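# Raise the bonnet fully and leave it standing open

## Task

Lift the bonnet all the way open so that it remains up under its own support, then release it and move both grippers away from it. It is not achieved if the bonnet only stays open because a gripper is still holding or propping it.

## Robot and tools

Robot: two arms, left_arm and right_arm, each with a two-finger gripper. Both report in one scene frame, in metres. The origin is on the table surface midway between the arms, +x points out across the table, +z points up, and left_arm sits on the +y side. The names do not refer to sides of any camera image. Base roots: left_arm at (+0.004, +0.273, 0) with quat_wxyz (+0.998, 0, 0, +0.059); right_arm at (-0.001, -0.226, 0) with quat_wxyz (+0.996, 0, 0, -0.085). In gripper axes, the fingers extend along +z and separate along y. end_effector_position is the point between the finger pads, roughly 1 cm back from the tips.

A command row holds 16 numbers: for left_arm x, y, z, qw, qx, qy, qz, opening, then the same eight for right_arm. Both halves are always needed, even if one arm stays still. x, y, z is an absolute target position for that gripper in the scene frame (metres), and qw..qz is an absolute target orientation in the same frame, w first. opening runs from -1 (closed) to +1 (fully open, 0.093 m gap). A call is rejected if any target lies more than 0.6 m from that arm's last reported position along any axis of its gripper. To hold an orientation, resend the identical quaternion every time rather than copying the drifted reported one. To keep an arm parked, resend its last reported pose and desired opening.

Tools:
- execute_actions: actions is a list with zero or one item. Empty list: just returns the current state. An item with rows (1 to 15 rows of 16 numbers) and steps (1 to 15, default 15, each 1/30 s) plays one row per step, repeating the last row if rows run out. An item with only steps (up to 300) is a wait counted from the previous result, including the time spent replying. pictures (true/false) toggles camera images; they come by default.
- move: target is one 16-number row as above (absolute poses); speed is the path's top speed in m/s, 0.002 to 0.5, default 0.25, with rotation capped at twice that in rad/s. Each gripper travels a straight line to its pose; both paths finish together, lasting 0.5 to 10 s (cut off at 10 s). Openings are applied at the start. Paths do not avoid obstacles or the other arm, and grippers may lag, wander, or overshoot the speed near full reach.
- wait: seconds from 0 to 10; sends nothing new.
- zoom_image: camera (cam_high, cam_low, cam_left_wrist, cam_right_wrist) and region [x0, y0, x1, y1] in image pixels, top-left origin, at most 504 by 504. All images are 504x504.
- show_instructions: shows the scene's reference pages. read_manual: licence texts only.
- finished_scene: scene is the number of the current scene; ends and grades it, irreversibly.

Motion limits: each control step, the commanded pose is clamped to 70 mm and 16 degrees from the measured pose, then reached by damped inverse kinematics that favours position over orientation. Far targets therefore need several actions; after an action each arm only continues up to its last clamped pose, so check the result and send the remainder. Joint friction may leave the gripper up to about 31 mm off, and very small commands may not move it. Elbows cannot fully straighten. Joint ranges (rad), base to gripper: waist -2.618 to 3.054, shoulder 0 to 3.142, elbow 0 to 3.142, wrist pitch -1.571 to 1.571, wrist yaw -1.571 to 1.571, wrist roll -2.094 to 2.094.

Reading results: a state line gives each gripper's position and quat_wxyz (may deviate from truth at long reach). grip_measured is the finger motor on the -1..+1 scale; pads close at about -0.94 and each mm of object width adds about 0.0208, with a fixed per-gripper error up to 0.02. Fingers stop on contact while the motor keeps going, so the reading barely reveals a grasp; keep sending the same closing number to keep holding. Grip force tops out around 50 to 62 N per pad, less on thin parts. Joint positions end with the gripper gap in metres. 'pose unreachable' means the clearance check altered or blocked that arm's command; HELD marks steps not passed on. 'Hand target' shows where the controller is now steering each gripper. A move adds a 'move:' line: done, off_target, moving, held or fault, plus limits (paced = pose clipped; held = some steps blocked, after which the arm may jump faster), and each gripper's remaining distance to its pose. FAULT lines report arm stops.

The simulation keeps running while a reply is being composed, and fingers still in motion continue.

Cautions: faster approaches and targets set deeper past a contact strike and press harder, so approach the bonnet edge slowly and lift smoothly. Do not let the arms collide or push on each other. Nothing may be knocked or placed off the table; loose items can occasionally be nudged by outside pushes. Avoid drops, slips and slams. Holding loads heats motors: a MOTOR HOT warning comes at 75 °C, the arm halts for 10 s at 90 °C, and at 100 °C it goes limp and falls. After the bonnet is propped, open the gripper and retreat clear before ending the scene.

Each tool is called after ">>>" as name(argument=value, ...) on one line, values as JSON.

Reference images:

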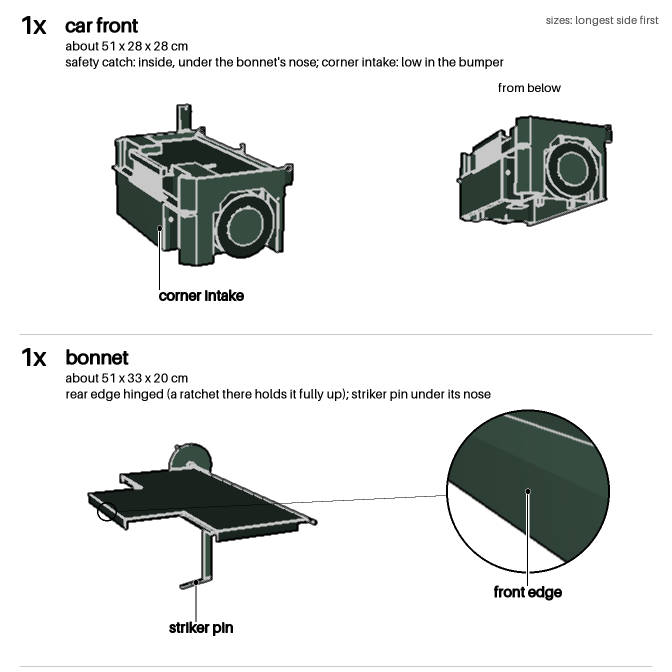

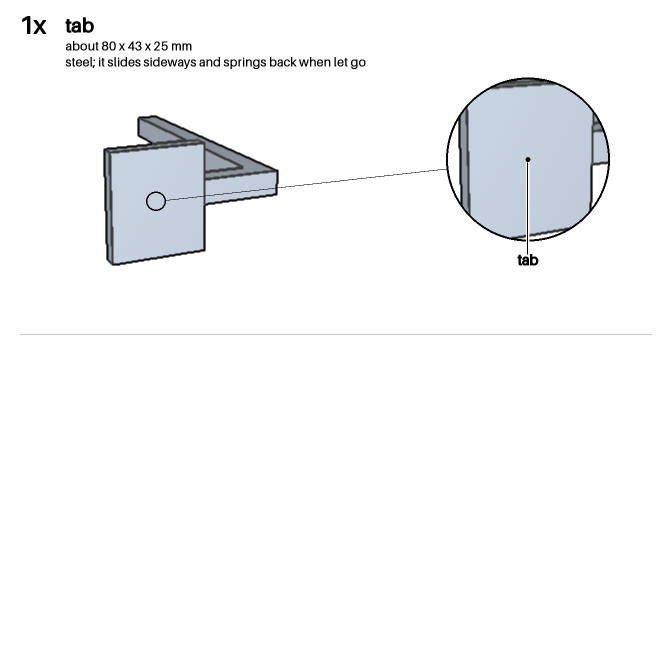

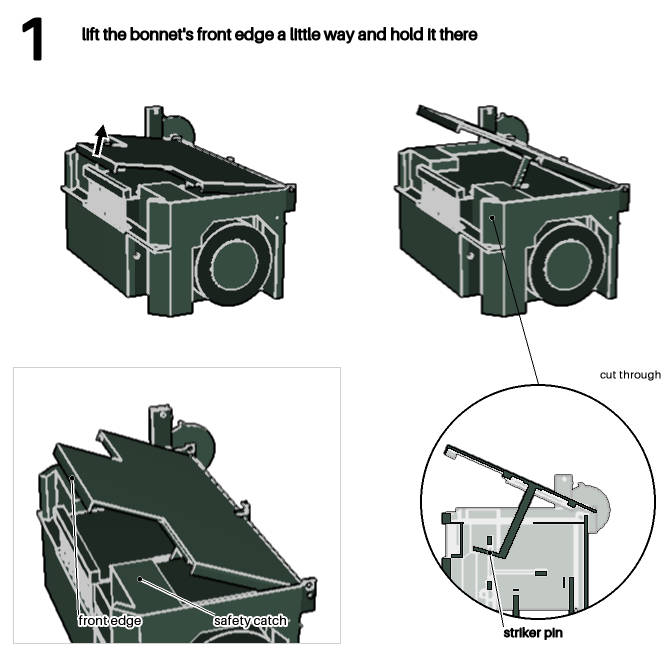

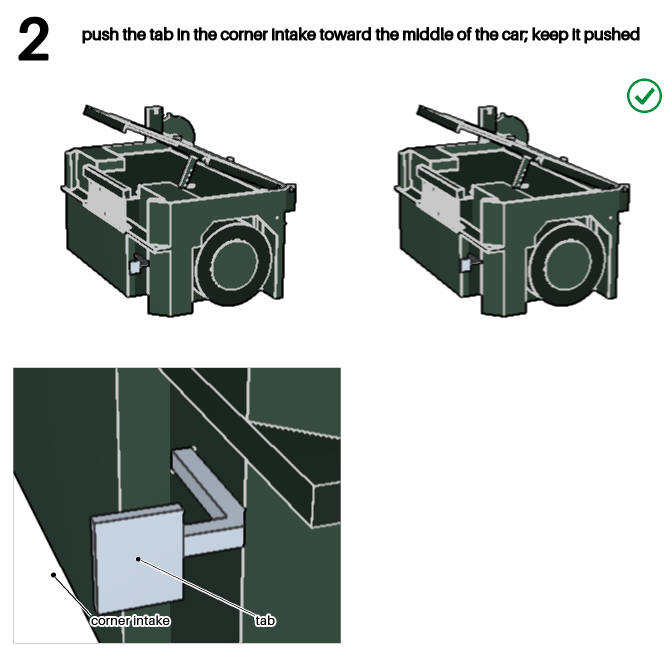

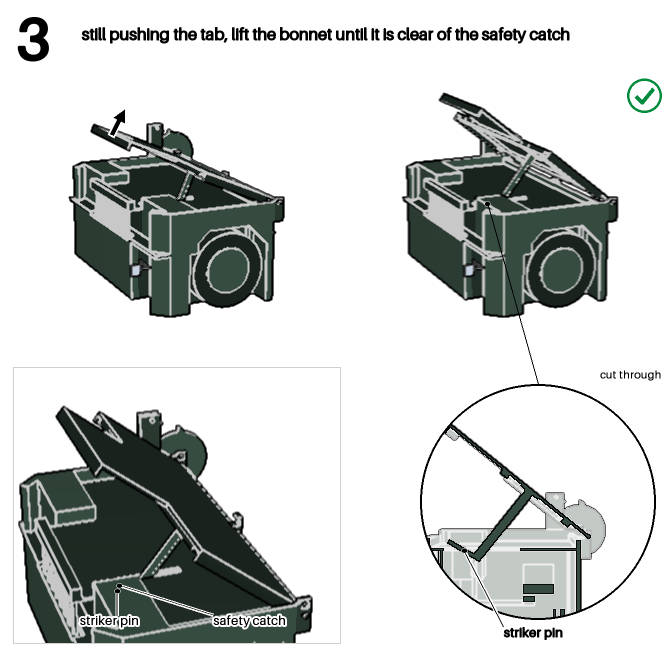

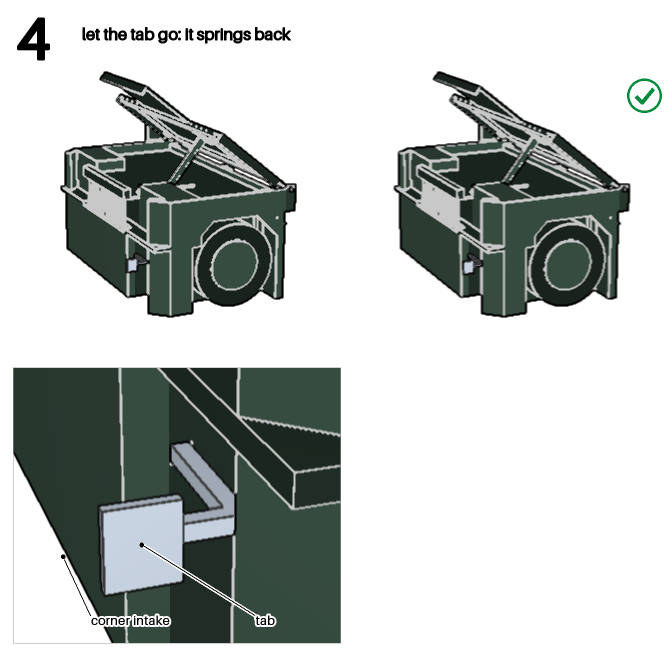

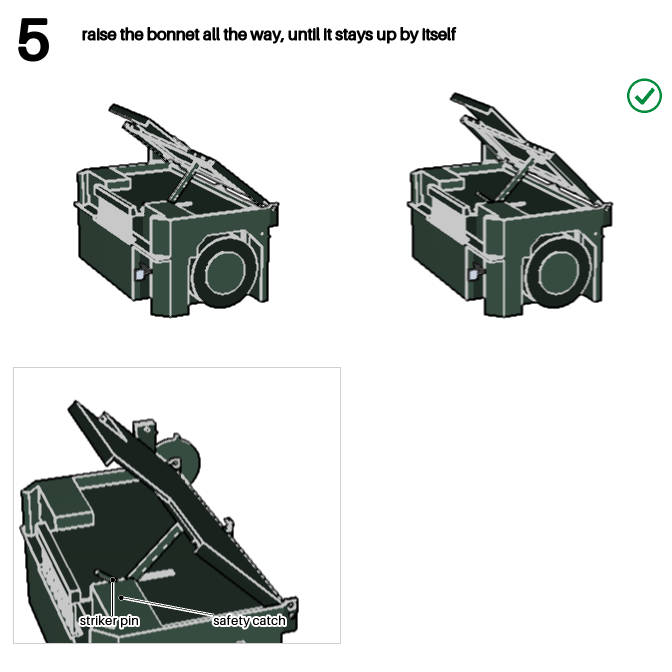

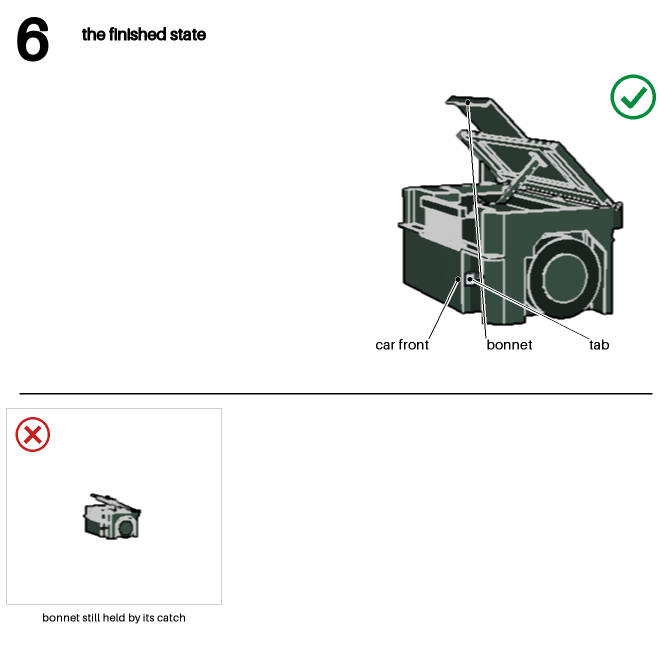

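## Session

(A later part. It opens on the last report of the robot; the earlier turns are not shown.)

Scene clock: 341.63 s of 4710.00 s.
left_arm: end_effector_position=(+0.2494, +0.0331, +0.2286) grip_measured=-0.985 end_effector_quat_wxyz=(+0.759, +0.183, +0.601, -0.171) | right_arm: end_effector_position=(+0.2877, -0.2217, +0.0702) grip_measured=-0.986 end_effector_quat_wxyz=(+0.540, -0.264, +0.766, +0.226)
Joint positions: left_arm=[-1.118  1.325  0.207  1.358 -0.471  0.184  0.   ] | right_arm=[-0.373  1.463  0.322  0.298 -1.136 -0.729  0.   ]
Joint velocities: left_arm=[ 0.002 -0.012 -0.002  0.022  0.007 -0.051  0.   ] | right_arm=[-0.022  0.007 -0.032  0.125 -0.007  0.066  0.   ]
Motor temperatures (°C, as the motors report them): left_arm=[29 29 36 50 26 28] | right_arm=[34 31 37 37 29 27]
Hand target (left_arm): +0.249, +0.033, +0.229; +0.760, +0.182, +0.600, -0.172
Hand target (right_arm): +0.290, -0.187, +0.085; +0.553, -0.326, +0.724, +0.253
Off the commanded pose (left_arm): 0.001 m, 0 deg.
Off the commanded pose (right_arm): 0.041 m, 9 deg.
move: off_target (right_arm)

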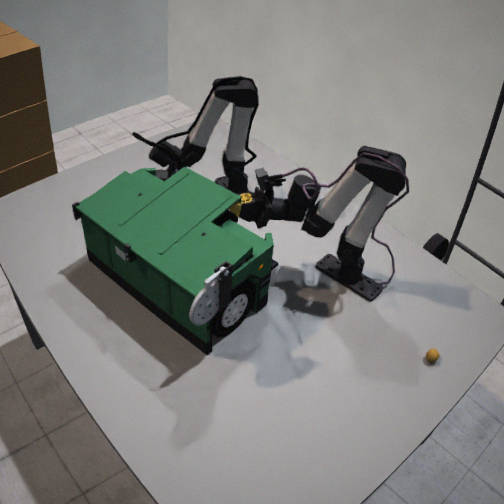

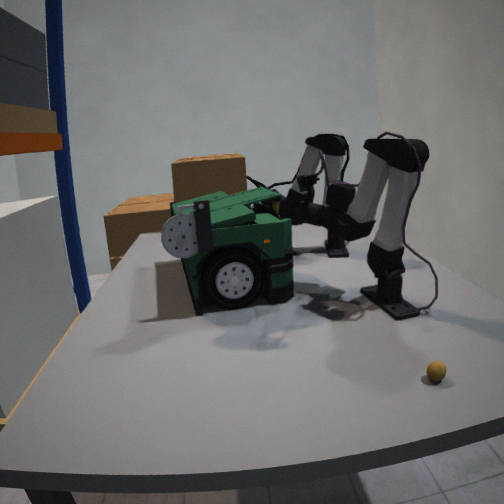

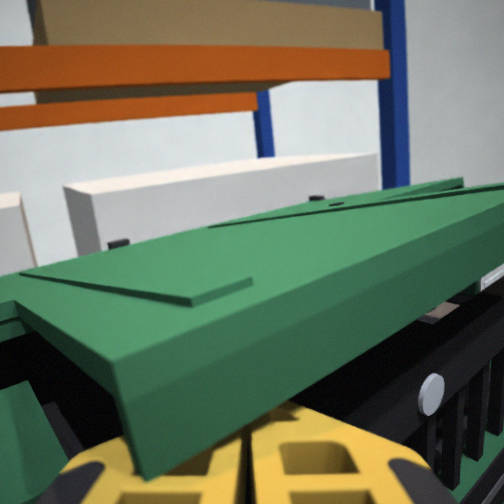

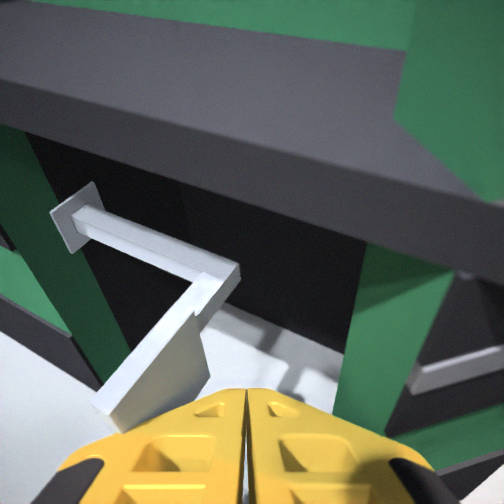

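>>> move(target=[0.249,0.033,0.229,0.76,0.182,0.60,-0.172,-1, 0.235,-0.26,0.085,0.556,-0.323,0.724,0.248,-1], speed=0.06)

>>> move(target=[0.249,0.033,0.229,0.76,0.182,0.60,-0.172,-1, 0.235,-0.235,0.13,0.271,0.653,0.653,0.271,-1], speed=0.05)

Scene clock: 366.87 s of 4710.00 s.
left_arm: end_effector_position=(+0.2494, +0.0332, +0.2285) grip_measured=-0.985 end_effector_quat_wxyz=(+0.759, +0.183, +0.601, -0.171) | right_arm: end_effector_position=(+0.2357, -0.2569, +0.0834) grip_measured=-0.986 end_effector_quat_wxyz=(+0.559, -0.320, +0.725, +0.243)
Joint positions: left_arm=[-1.118  1.325  0.207  1.357 -0.472  0.184  0.   ] | right_arm=[-0.703  1.698  0.652 -0.971 -1.282 -2.038  0.   ]
Joint velocities: left_arm=[ 0.007 -0.012 -0.012  0.066 -0.007 -0.081  0.   ] | right_arm=[-0.007  0.012  0.007 -0.022 -0.007 -0.051  0.   ]
Motor temperatures (°C, as the motors report them): left_arm=[29 29 36 49 26 28] | right_arm=[40 31 37 39 29 27]
Hand target (left_arm): +0.249, +0.033, +0.229; +0.760, +0.182, +0.600, -0.172
Hand target (right_arm): +0.237, -0.262, +0.083; +0.556, -0.320, +0.728, +0.242
Off the commanded pose (left_arm): 0.001 m, 0 deg.
Off the commanded pose (right_arm): 0.004 m, 1 deg.
After step 90, 20.07 s passed at rest.
move: done

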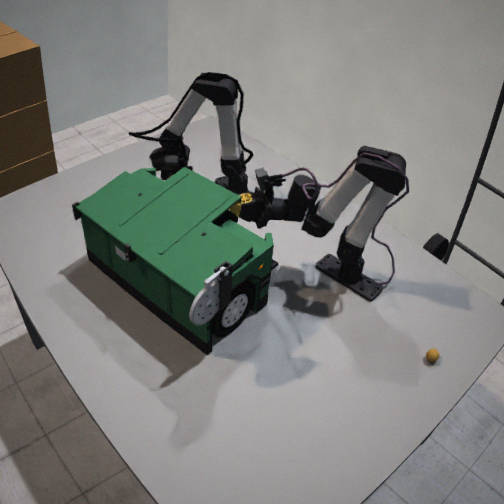

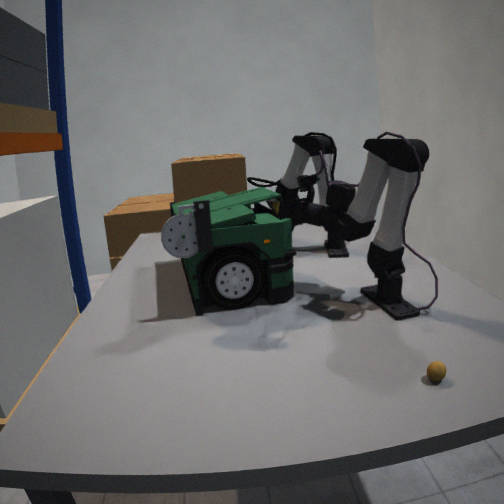

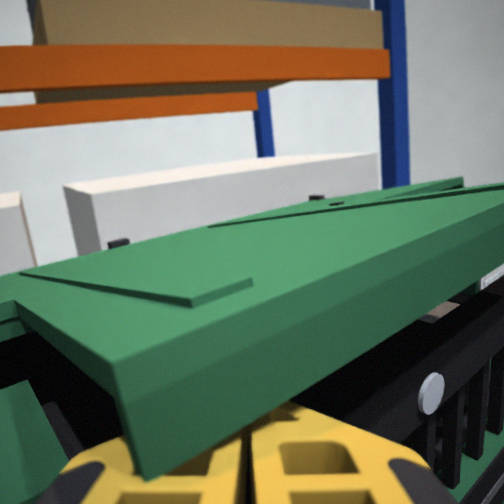

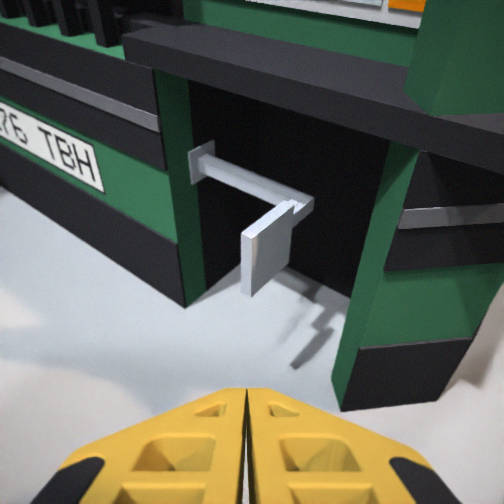

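Scene clock: 377.20 s of 4710.00 s.
left_arm: end_effector_position=(+0.2494, +0.0332, +0.2285) grip_measured=-0.985 end_effector_quat_wxyz=(+0.759, +0.183, +0.601, -0.171) | right_arm: end_effector_position=(+0.2373, -0.2486, +0.1140) grip_measured=-0.986 end_effector_quat_wxyz=(+0.500, +0.147, +0.799, +0.300)
Joint positions: left_arm=[-1.118  1.325  0.207  1.357 -0.472  0.184  0.   ] | right_arm=[-0.554  0.687  0.167 -0.104 -0.99   0.181  0.   ]
Joint velocities: left_arm=[-0.017 -0.002 -0.007 -0.11  -0.037  0.066  0.   ] | right_arm=[ 0.002  0.012 -0.002  0.007 -0.007  0.007  0.   ]
Motor temperatures (°C, as the motors report them): left_arm=[29 29 36 49 26 28] | right_arm=[38 31 37 38 29 27]
Hand target (left_arm): +0.249, +0.033, +0.229; +0.759, +0.182, +0.600, -0.172
Hand target (right_arm): +0.234, -0.245, +0.107; +0.491, +0.155, +0.802, +0.303
Off the commanded pose (left_arm): 0.001 m, 0 deg.
Off the commanded pose (right_arm): 0.021 m, 67 deg.
move: off_target (right_arm; path cut at 10 s)

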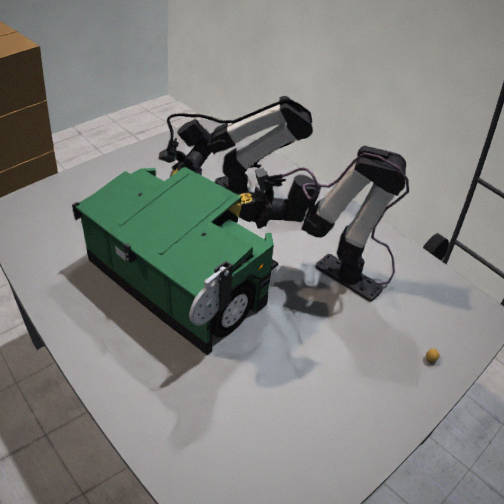

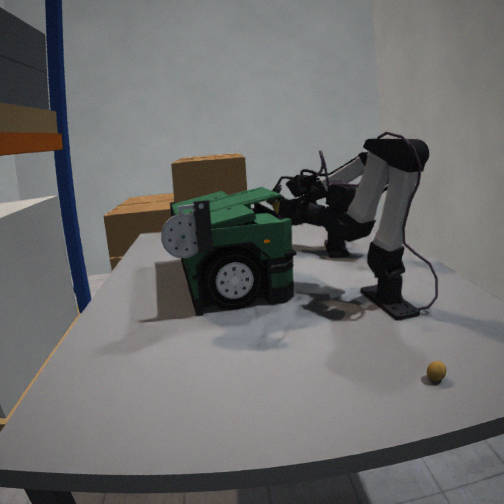

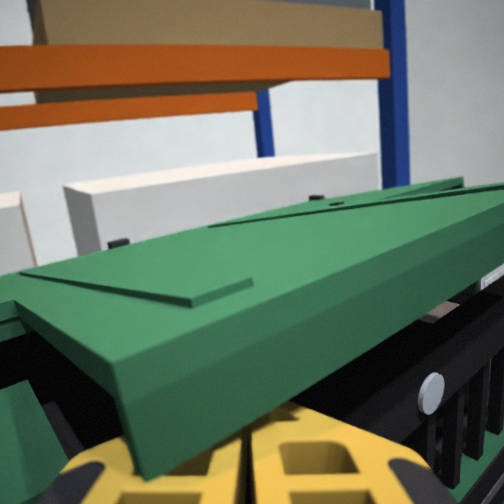

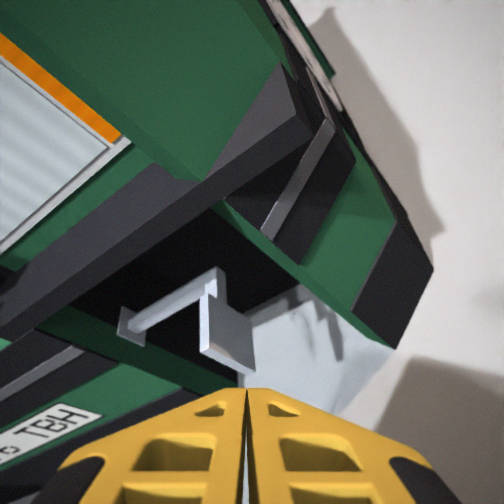

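Slow turning; use higher speed.

>>> move(target=[0.249,0.033,0.229,0.76,0.182,0.60,-0.172,-1, 0.225,-0.235,0.14,0.271,0.653,0.653,0.271,-1], speed=0.2)

Scene clock: 387.80 s of 4710.00 s.
left_arm: end_effector_position=(+0.2494, +0.0332, +0.2285) grip_measured=-0.985 end_effector_quat_wxyz=(+0.759, +0.183, +0.601, -0.171) | right_arm: end_effector_position=(+0.2251, -0.2347, +0.1360) grip_measured=-0.986 end_effector_quat_wxyz=(+0.273, +0.653, +0.649, +0.280)
Joint positions: left_arm=[-1.118  1.325  0.207  1.357 -0.472  0.184  0.   ] | right_arm=[ 0.078  0.606  0.527 -0.691 -0.073  1.516  0.   ]
Joint velocities: left_arm=[-0.002 -0.012 -0.007 -0.007  0.022  0.022  0.   ] | right_arm=[ 0.002 -0.007  0.002  0.037 -0.022  0.051  0.   ]
Motor temperatures (°C, as the motors report them): left_arm=[29 29 35 49 26 28] | right_arm=[36 31 38 38 29 27]
Hand target (left_arm): +0.249, +0.033, +0.229; +0.760, +0.182, +0.600, -0.172
Hand target (right_arm): +0.227, -0.234, +0.140; +0.271, +0.656, +0.648, +0.276
Off the commanded pose (left_arm): 0.001 m, 0 deg.
Off the commanded pose (right_arm): 0.004 m, 1 deg.
After step 90, 4.10 s passed at rest.
move: done

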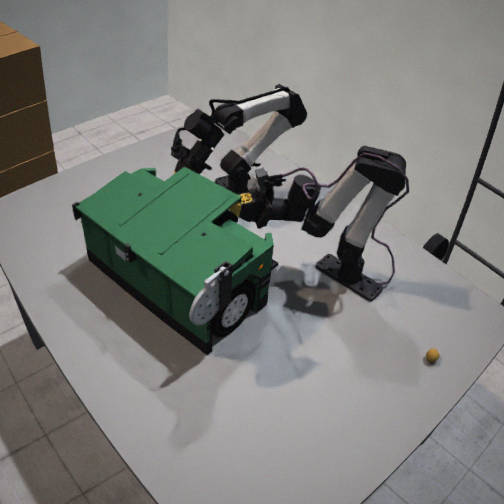

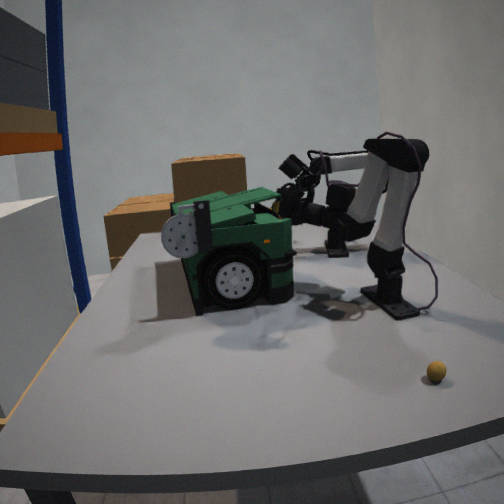

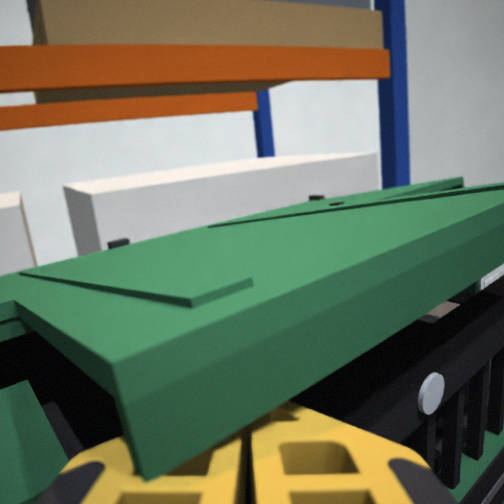

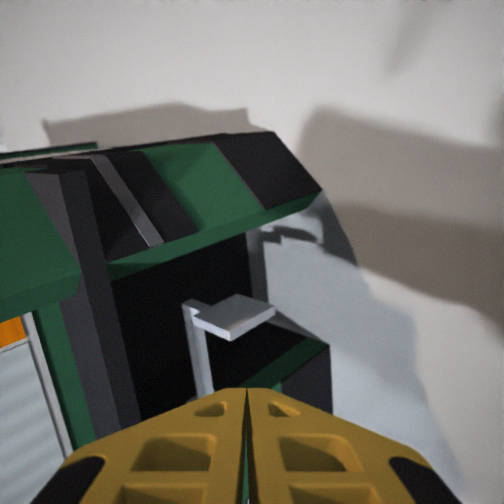

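>>> move(target=[0.249,0.033,0.229,0.76,0.182,0.60,-0.172,-1, 0.283,-0.232,0.085,0.271,0.653,0.653,0.271,-1], speed=0.04)

Scene clock: 395.63 s of 4710.00 s.
left_arm: end_effector_position=(+0.2494, +0.0332, +0.2285) grip_measured=-0.985 end_effector_quat_wxyz=(+0.759, +0.183, +0.601, -0.171) | right_arm: end_effector_position=(+0.2844, -0.2327, +0.0953) grip_measured=-0.986 end_effector_quat_wxyz=(+0.276, +0.650, +0.651, +0.278)
Joint positions: left_arm=[-1.118  1.325  0.207  1.357 -0.472  0.184  0.   ] | right_arm=[ 0.126  0.952  0.45  -0.264 -0.035  1.54   0.   ]
Joint velocities: left_arm=[-0.007 -0.002  0.002  0.022  0.037  0.037  0.   ] | right_arm=[-0.002  0.012 -0.002 -0.007 -0.037 -0.051  0.   ]
Motor temperatures (°C, as the motors report them): left_arm=[29 29 35 49 26 28] | right_arm=[35 30 39 38 28 27]
Hand target (left_arm): +0.249, +0.033, +0.229; +0.760, +0.182, +0.600, -0.172
Hand target (right_arm): +0.283, -0.231, +0.086; +0.271, +0.653, +0.653, +0.271
Off the commanded pose (left_arm): 0.001 m, 0 deg.
Off the commanded pose (right_arm): 0.010 m, 1 deg.
After step 90, 2.40 s passed at rest.
move: done

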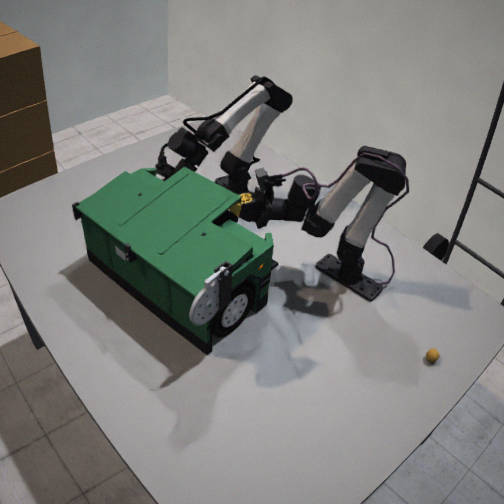

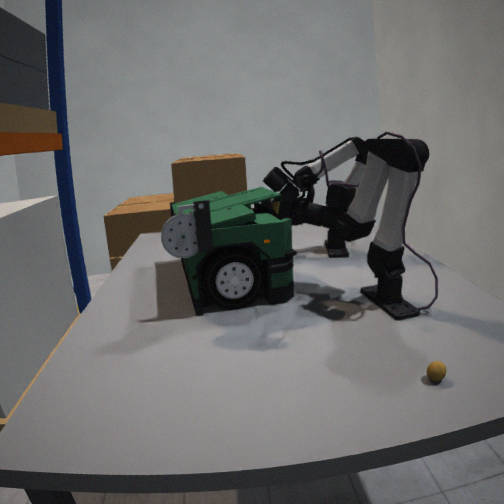

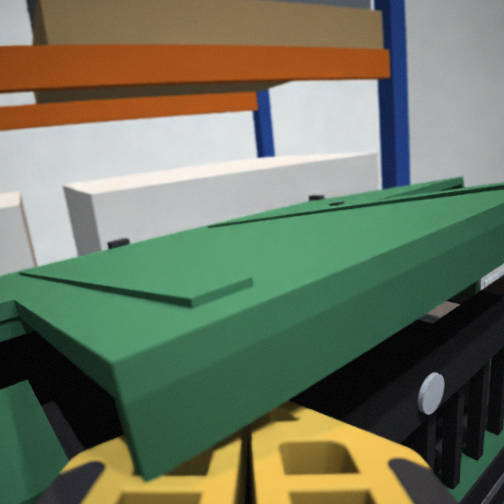

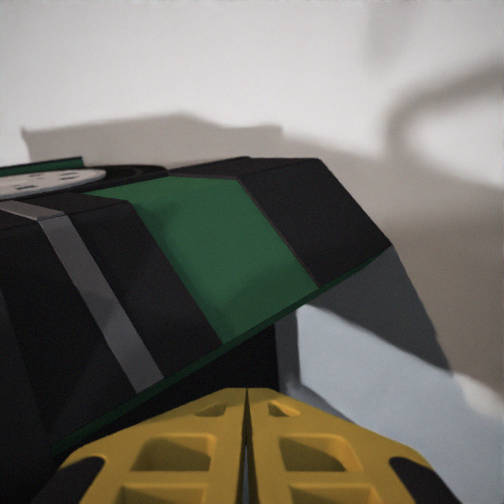

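Lower a bit, then push.

>>> move(target=[0.249,0.033,0.229,0.76,0.182,0.60,-0.172,-1, 0.288,-0.232,0.068,0.271,0.653,0.653,0.271,-1], speed=0.02)

>>> move(target=[0.249,0.033,0.229,0.76,0.182,0.60,-0.172,-1, 0.285,-0.18,0.068,0.271,0.653,0.653,0.271,-1], speed=0.02)

Scene clock: 400.80 s of 4710.00 s.
left_arm: end_effector_position=(+0.2494, +0.0332, +0.2285) grip_measured=-0.985 end_effector_quat_wxyz=(+0.759, +0.183, +0.601, -0.171) | right_arm: end_effector_position=(+0.2906, -0.2345, +0.0796) grip_measured=-0.986 end_effector_quat_wxyz=(+0.280, +0.650, +0.650, +0.276)
Joint positions: left_arm=[-1.118  1.325  0.207  1.357 -0.472  0.184  0.   ] | right_arm=[ 0.126  1.016  0.406 -0.152 -0.026  1.54   0.   ]
Joint velocities: left_arm=[-0.007  0.002 -0.002  0.051  0.051 -0.081  0.   ] | right_arm=[-0.012 -0.007 -0.002  0.081  0.022 -0.022  0.   ]
Motor temperatures (°C, as the motors report them): left_arm=[29 29 35 49 26 28] | right_arm=[35 30 39 39 28 27]
Hand target (left_arm): +0.249, +0.033, +0.229; +0.760, +0.182, +0.600, -0.172
Hand target (right_arm): +0.287, -0.232, +0.068; +0.271, +0.653, +0.653, +0.271
Off the commanded pose (left_arm): 0.001 m, 0 deg.
Off the commanded pose (right_arm): 0.012 m, 1 deg.
After step 90, 0.57 s passed at rest.
move: off_target (right_arm)

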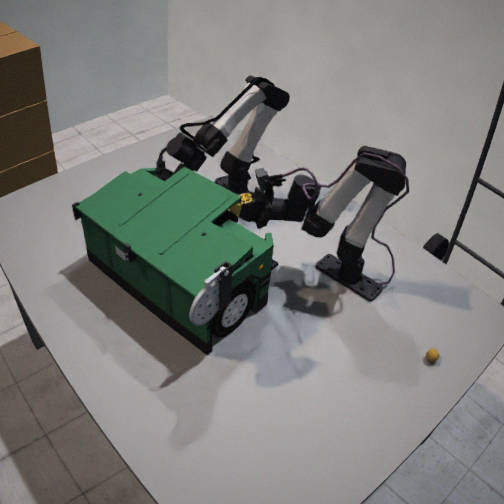

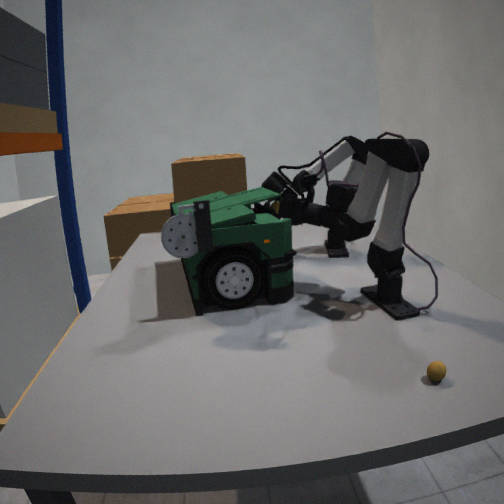

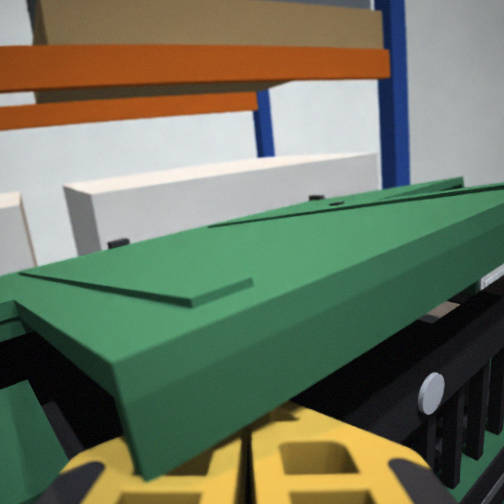

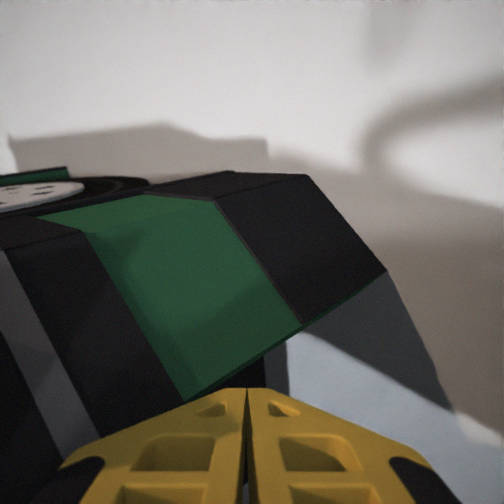

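Scene clock: 403.87 s of 4710.00 s.
left_arm: end_effector_position=(+0.2494, +0.0332, +0.2286) grip_measured=-0.985 end_effector_quat_wxyz=(+0.759, +0.182, +0.601, -0.171) | right_arm: end_effector_position=(+0.2844, -0.2302, +0.0834) grip_measured=-0.986 end_effector_quat_wxyz=(+0.354, +0.687, +0.598, +0.213)
Joint positions: left_arm=[-1.118  1.325  0.207  1.358 -0.472  0.184  0.   ] | right_arm=[ 0.378  1.016  0.406 -0.18   0.383  1.758  0.   ]
Joint velocities: left_arm=[-0.002 -0.012  0.017  0.007  0.022 -0.051  0.   ] | right_arm=[ 0.012 -0.007 -0.007 -0.022 -0.081  0.007  0.   ]
Motor temperatures (°C, as the motors report them): left_arm=[29 29 35 49 26 28] | right_arm=[35 30 39 39 29 27]
Hand target (left_arm): +0.249, +0.033, +0.229; +0.760, +0.182, +0.600, -0.172
Hand target (right_arm): +0.279, -0.184, +0.071; +0.271, +0.657, +0.651, +0.267
Off the commanded pose (left_arm): 0.001 m, 0 deg.
Off the commanded pose (right_arm): 0.053 m, 14 deg.
move: off_target (right_arm)

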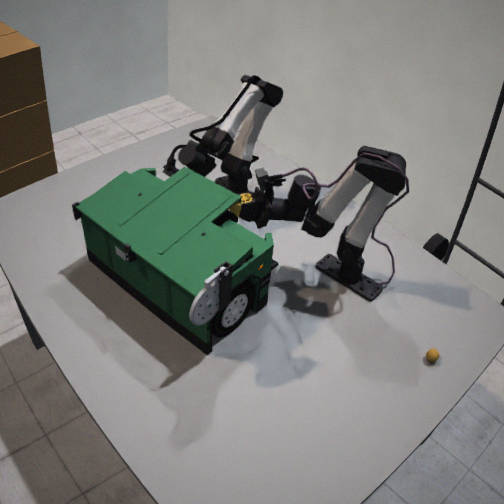

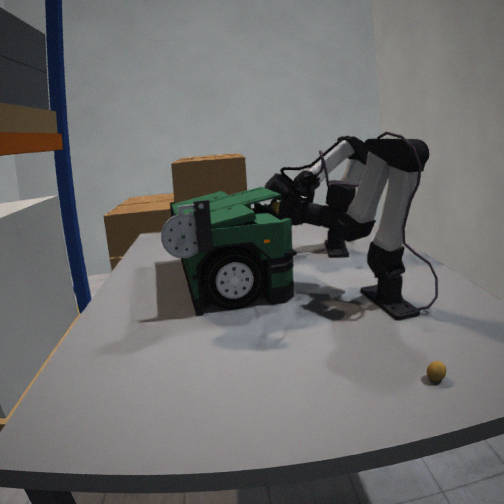

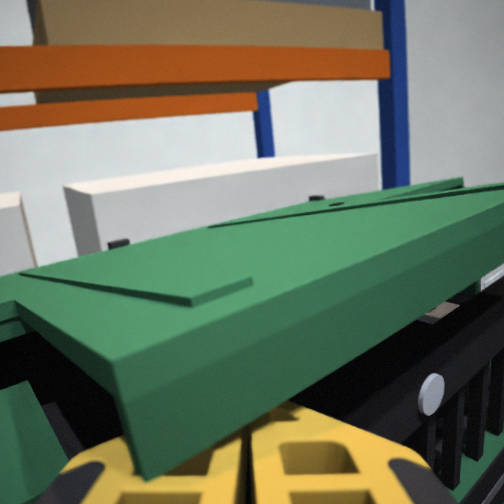

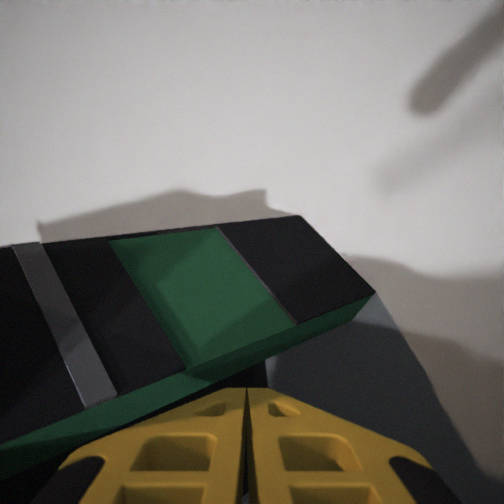

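>>> move(target=[0.249,0.033,0.229,0.76,0.182,0.60,-0.172,-1, 0.22,-0.24,0.15,0.271,0.653,0.653,0.271,-1], speed=0.1)

>>> move(target=[0.249,0.033,0.229,0.76,0.182,0.60,-0.172,-1, 0.21,-0.12,0.24,0.743,-0.156,0.624,0.185,-1], speed=0.2)

Scene clock: 422.80 s of 4710.00 s.
left_arm: end_effector_position=(+0.2494, +0.0332, +0.2286) grip_measured=-0.985 end_effector_quat_wxyz=(+0.759, +0.182, +0.601, -0.171) | right_arm: end_effector_position=(+0.2203, -0.2412, +0.1395) grip_measured=-0.986 end_effector_quat_wxyz=(+0.265, +0.658, +0.656, +0.259)
Joint positions: left_arm=[-1.118  1.325  0.207  1.358 -0.472  0.184  0.   ] | right_arm=[ 0.044  0.633  0.575 -0.757 -0.076  1.479  0.   ]
Joint velocities: left_arm=[-0.007 -0.022 -0.002  0.007  0.037 -0.081  0.   ] | right_arm=[ 0.007 -0.027  0.012 -0.007 -0.037  0.007  0.   ]
Motor temperatures (°C, as the motors report them): left_arm=[29 29 35 49 26 28] | right_arm=[35 30 39 38 31 27]
Hand target (left_arm): +0.249, +0.033, +0.229; +0.760, +0.182, +0.600, -0.172
Hand target (right_arm): +0.220, -0.241, +0.150; +0.273, +0.653, +0.654, +0.268
Off the commanded pose (left_arm): 0.001 m, 0 deg.
Off the commanded pose (right_arm): 0.011 m, 2 deg.
After step 90, 14.07 s passed at rest.
move: off_target (right_arm)

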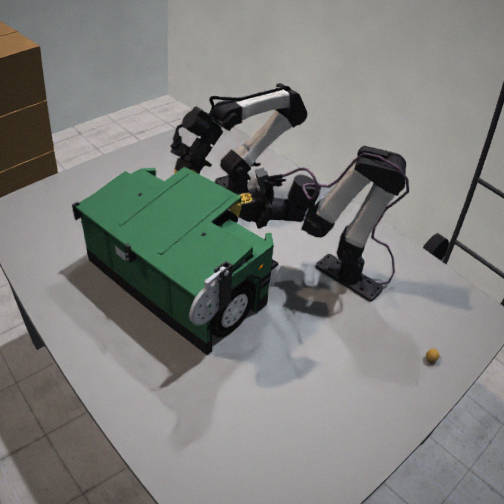

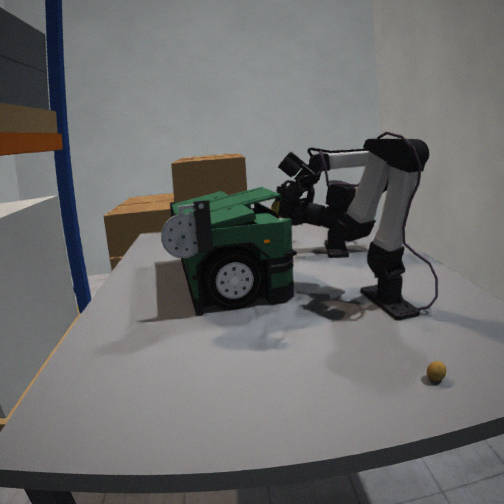

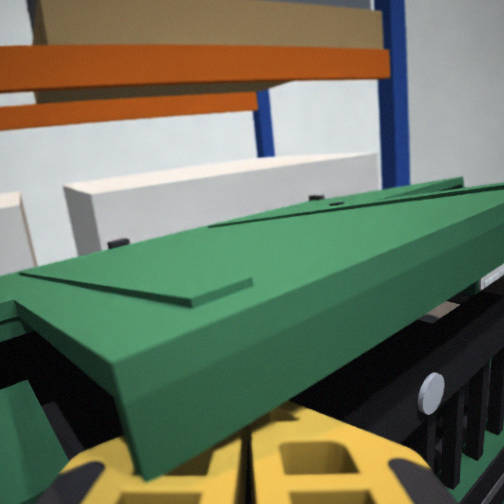

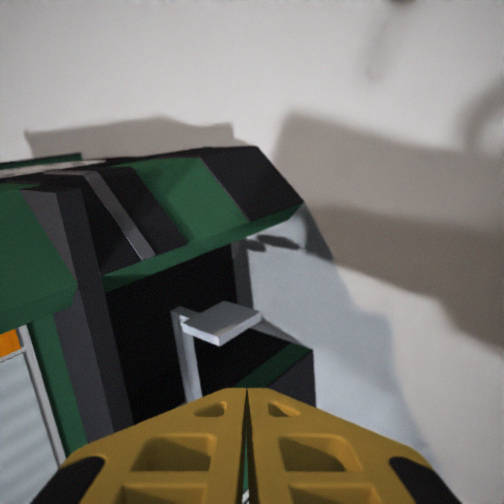

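Scene clock: 428.53 s of 4710.00 s.
left_arm: end_effector_position=(+0.2494, +0.0332, +0.2286) grip_measured=-0.985 end_effector_quat_wxyz=(+0.759, +0.182, +0.601, -0.171) | right_arm: end_effector_position=(+0.2046, -0.1203, +0.2424) grip_measured=-0.986 end_effector_quat_wxyz=(+0.732, -0.156, +0.633, +0.195)
Joint positions: left_arm=[-1.118  1.325  0.207  1.358 -0.472  0.184  0.   ] | right_arm=[ 0.58   0.011  0.135  0.026 -0.09   0.032  0.   ]
Joint velocities: left_arm=[-0.017  0.012  0.007 -0.037  0.051 -0.066  0.   ] | right_arm=[-0.032  0.012 -0.002  0.022 -0.051 -0.007  0.   ]
Motor temperatures (°C, as the motors report them): left_arm=[29 29 35 49 26 28] | right_arm=[34 29 39 39 30 27]
Hand target (left_arm): +0.249, +0.033, +0.229; +0.760, +0.182, +0.600, -0.172
Hand target (right_arm): +0.204, -0.121, +0.241; +0.738, -0.160, +0.626, +0.193
Off the commanded pose (left_arm): 0.001 m, 0 deg.
Off the commanded pose (right_arm): 0.006 m, 2 deg.
move: done

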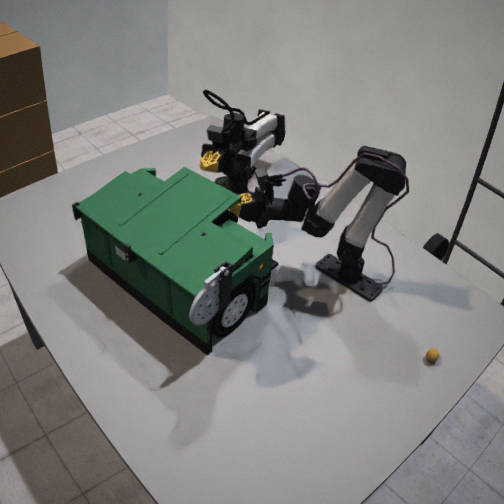

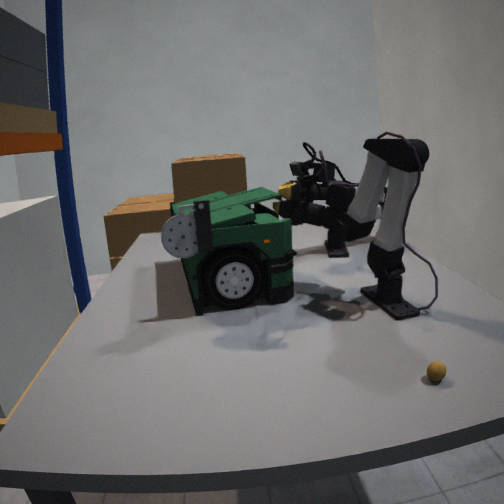

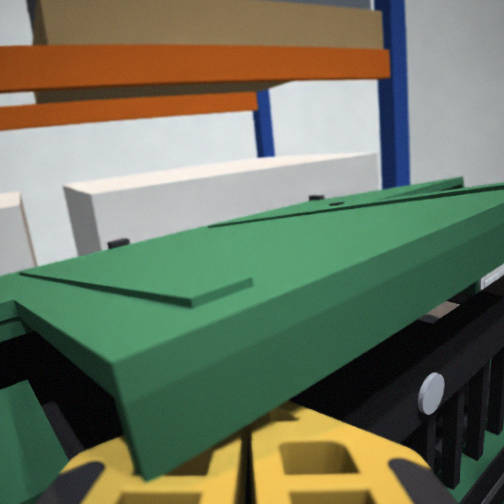

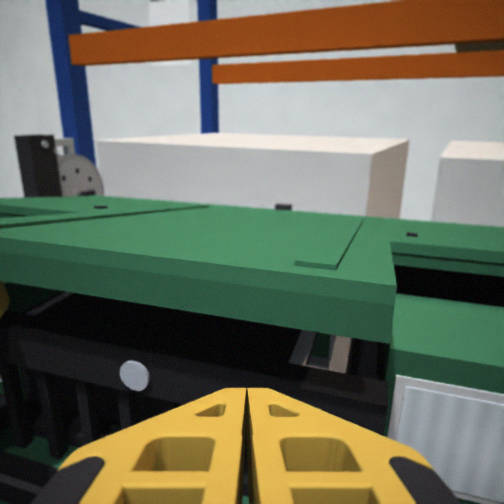

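>>> move(target=[0.275,-0.0,0.0,1,0,0,0,0,0,0,0,0,0,0,0,5])

action 0: the call gives right_arm/qw, right_arm/qx, right_arm/qy, right_arm/qz that name no orientation (all zero or nearly, or too large to normalise), so nothing of the call was run and nothing moved. Give a quaternion of ordinary size, such as one of length 1.

>>> move(target=[0.249,0.033,0.229,0.76,0.182,0.60,-0.172,-1, 0.245,-0.10,0.228,0.743,-0.156,0.624,0.185,-1], speed=0.04)

Scene clock: 436.37 s of 4710.00 s.
left_arm: end_effector_position=(+0.2494, +0.0332, +0.2286) grip_measured=-0.985 end_effector_quat_wxyz=(+0.759, +0.182, +0.601, -0.171) | right_arm: end_effector_position=(+0.2434, -0.1015, +0.2392) grip_measured=-0.986 end_effector_quat_wxyz=(+0.749, -0.153, +0.616, +0.190)
Joint positions: left_arm=[-1.118  1.325  0.207  1.358 -0.472  0.184  0.   ] | right_arm=[ 0.613  0.507  0.07   0.632 -0.046  0.014  0.   ]
Joint velocities: left_arm=[-0.017 -0.022 -0.022 -0.066 -0.022 -0.051  0.   ] | right_arm=[-0.007  0.007 -0.012 -0.051  0.051  0.066  0.   ]
Motor temperatures (°C, as the motors report them): left_arm=[29 29 35 49 26 28] | right_arm=[34 29 39 40 30 27]
Hand target (left_arm): +0.249, +0.033, +0.229; +0.760, +0.182, +0.600, -0.172
Hand target (right_arm): +0.244, -0.100, +0.228; +0.743, -0.156, +0.624, +0.185
Off the commanded pose (left_arm): 0.001 m, 0 deg.
Off the commanded pose (right_arm): 0.011 m, 1 deg.
After step 90, 2.93 s passed at rest.
move: off_target (right_arm)

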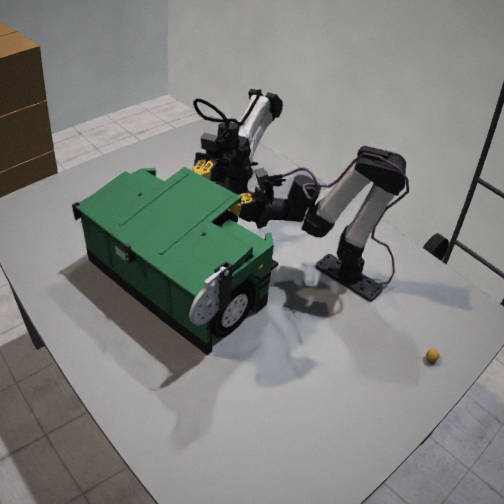

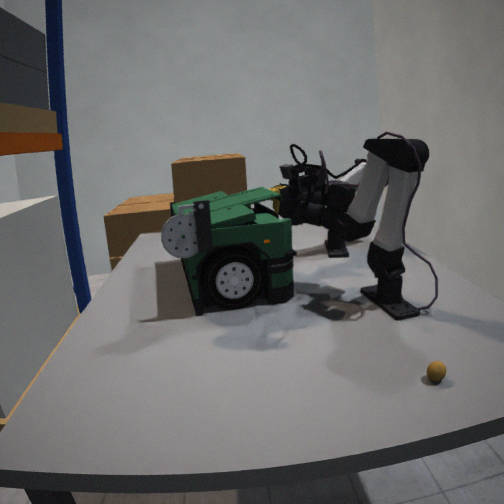

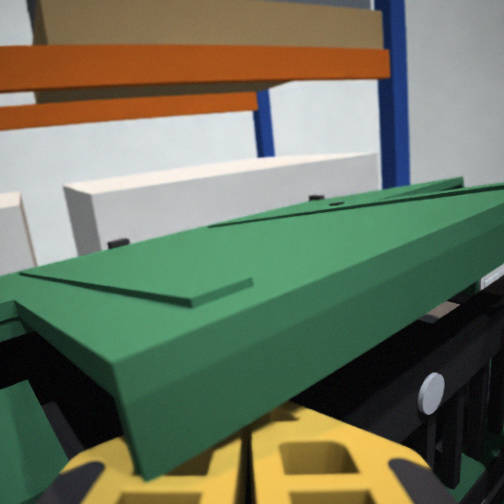

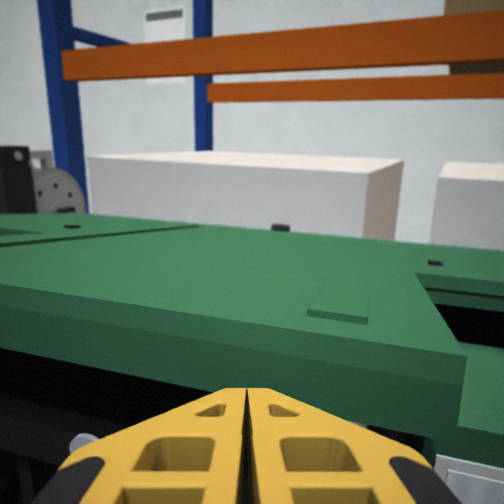

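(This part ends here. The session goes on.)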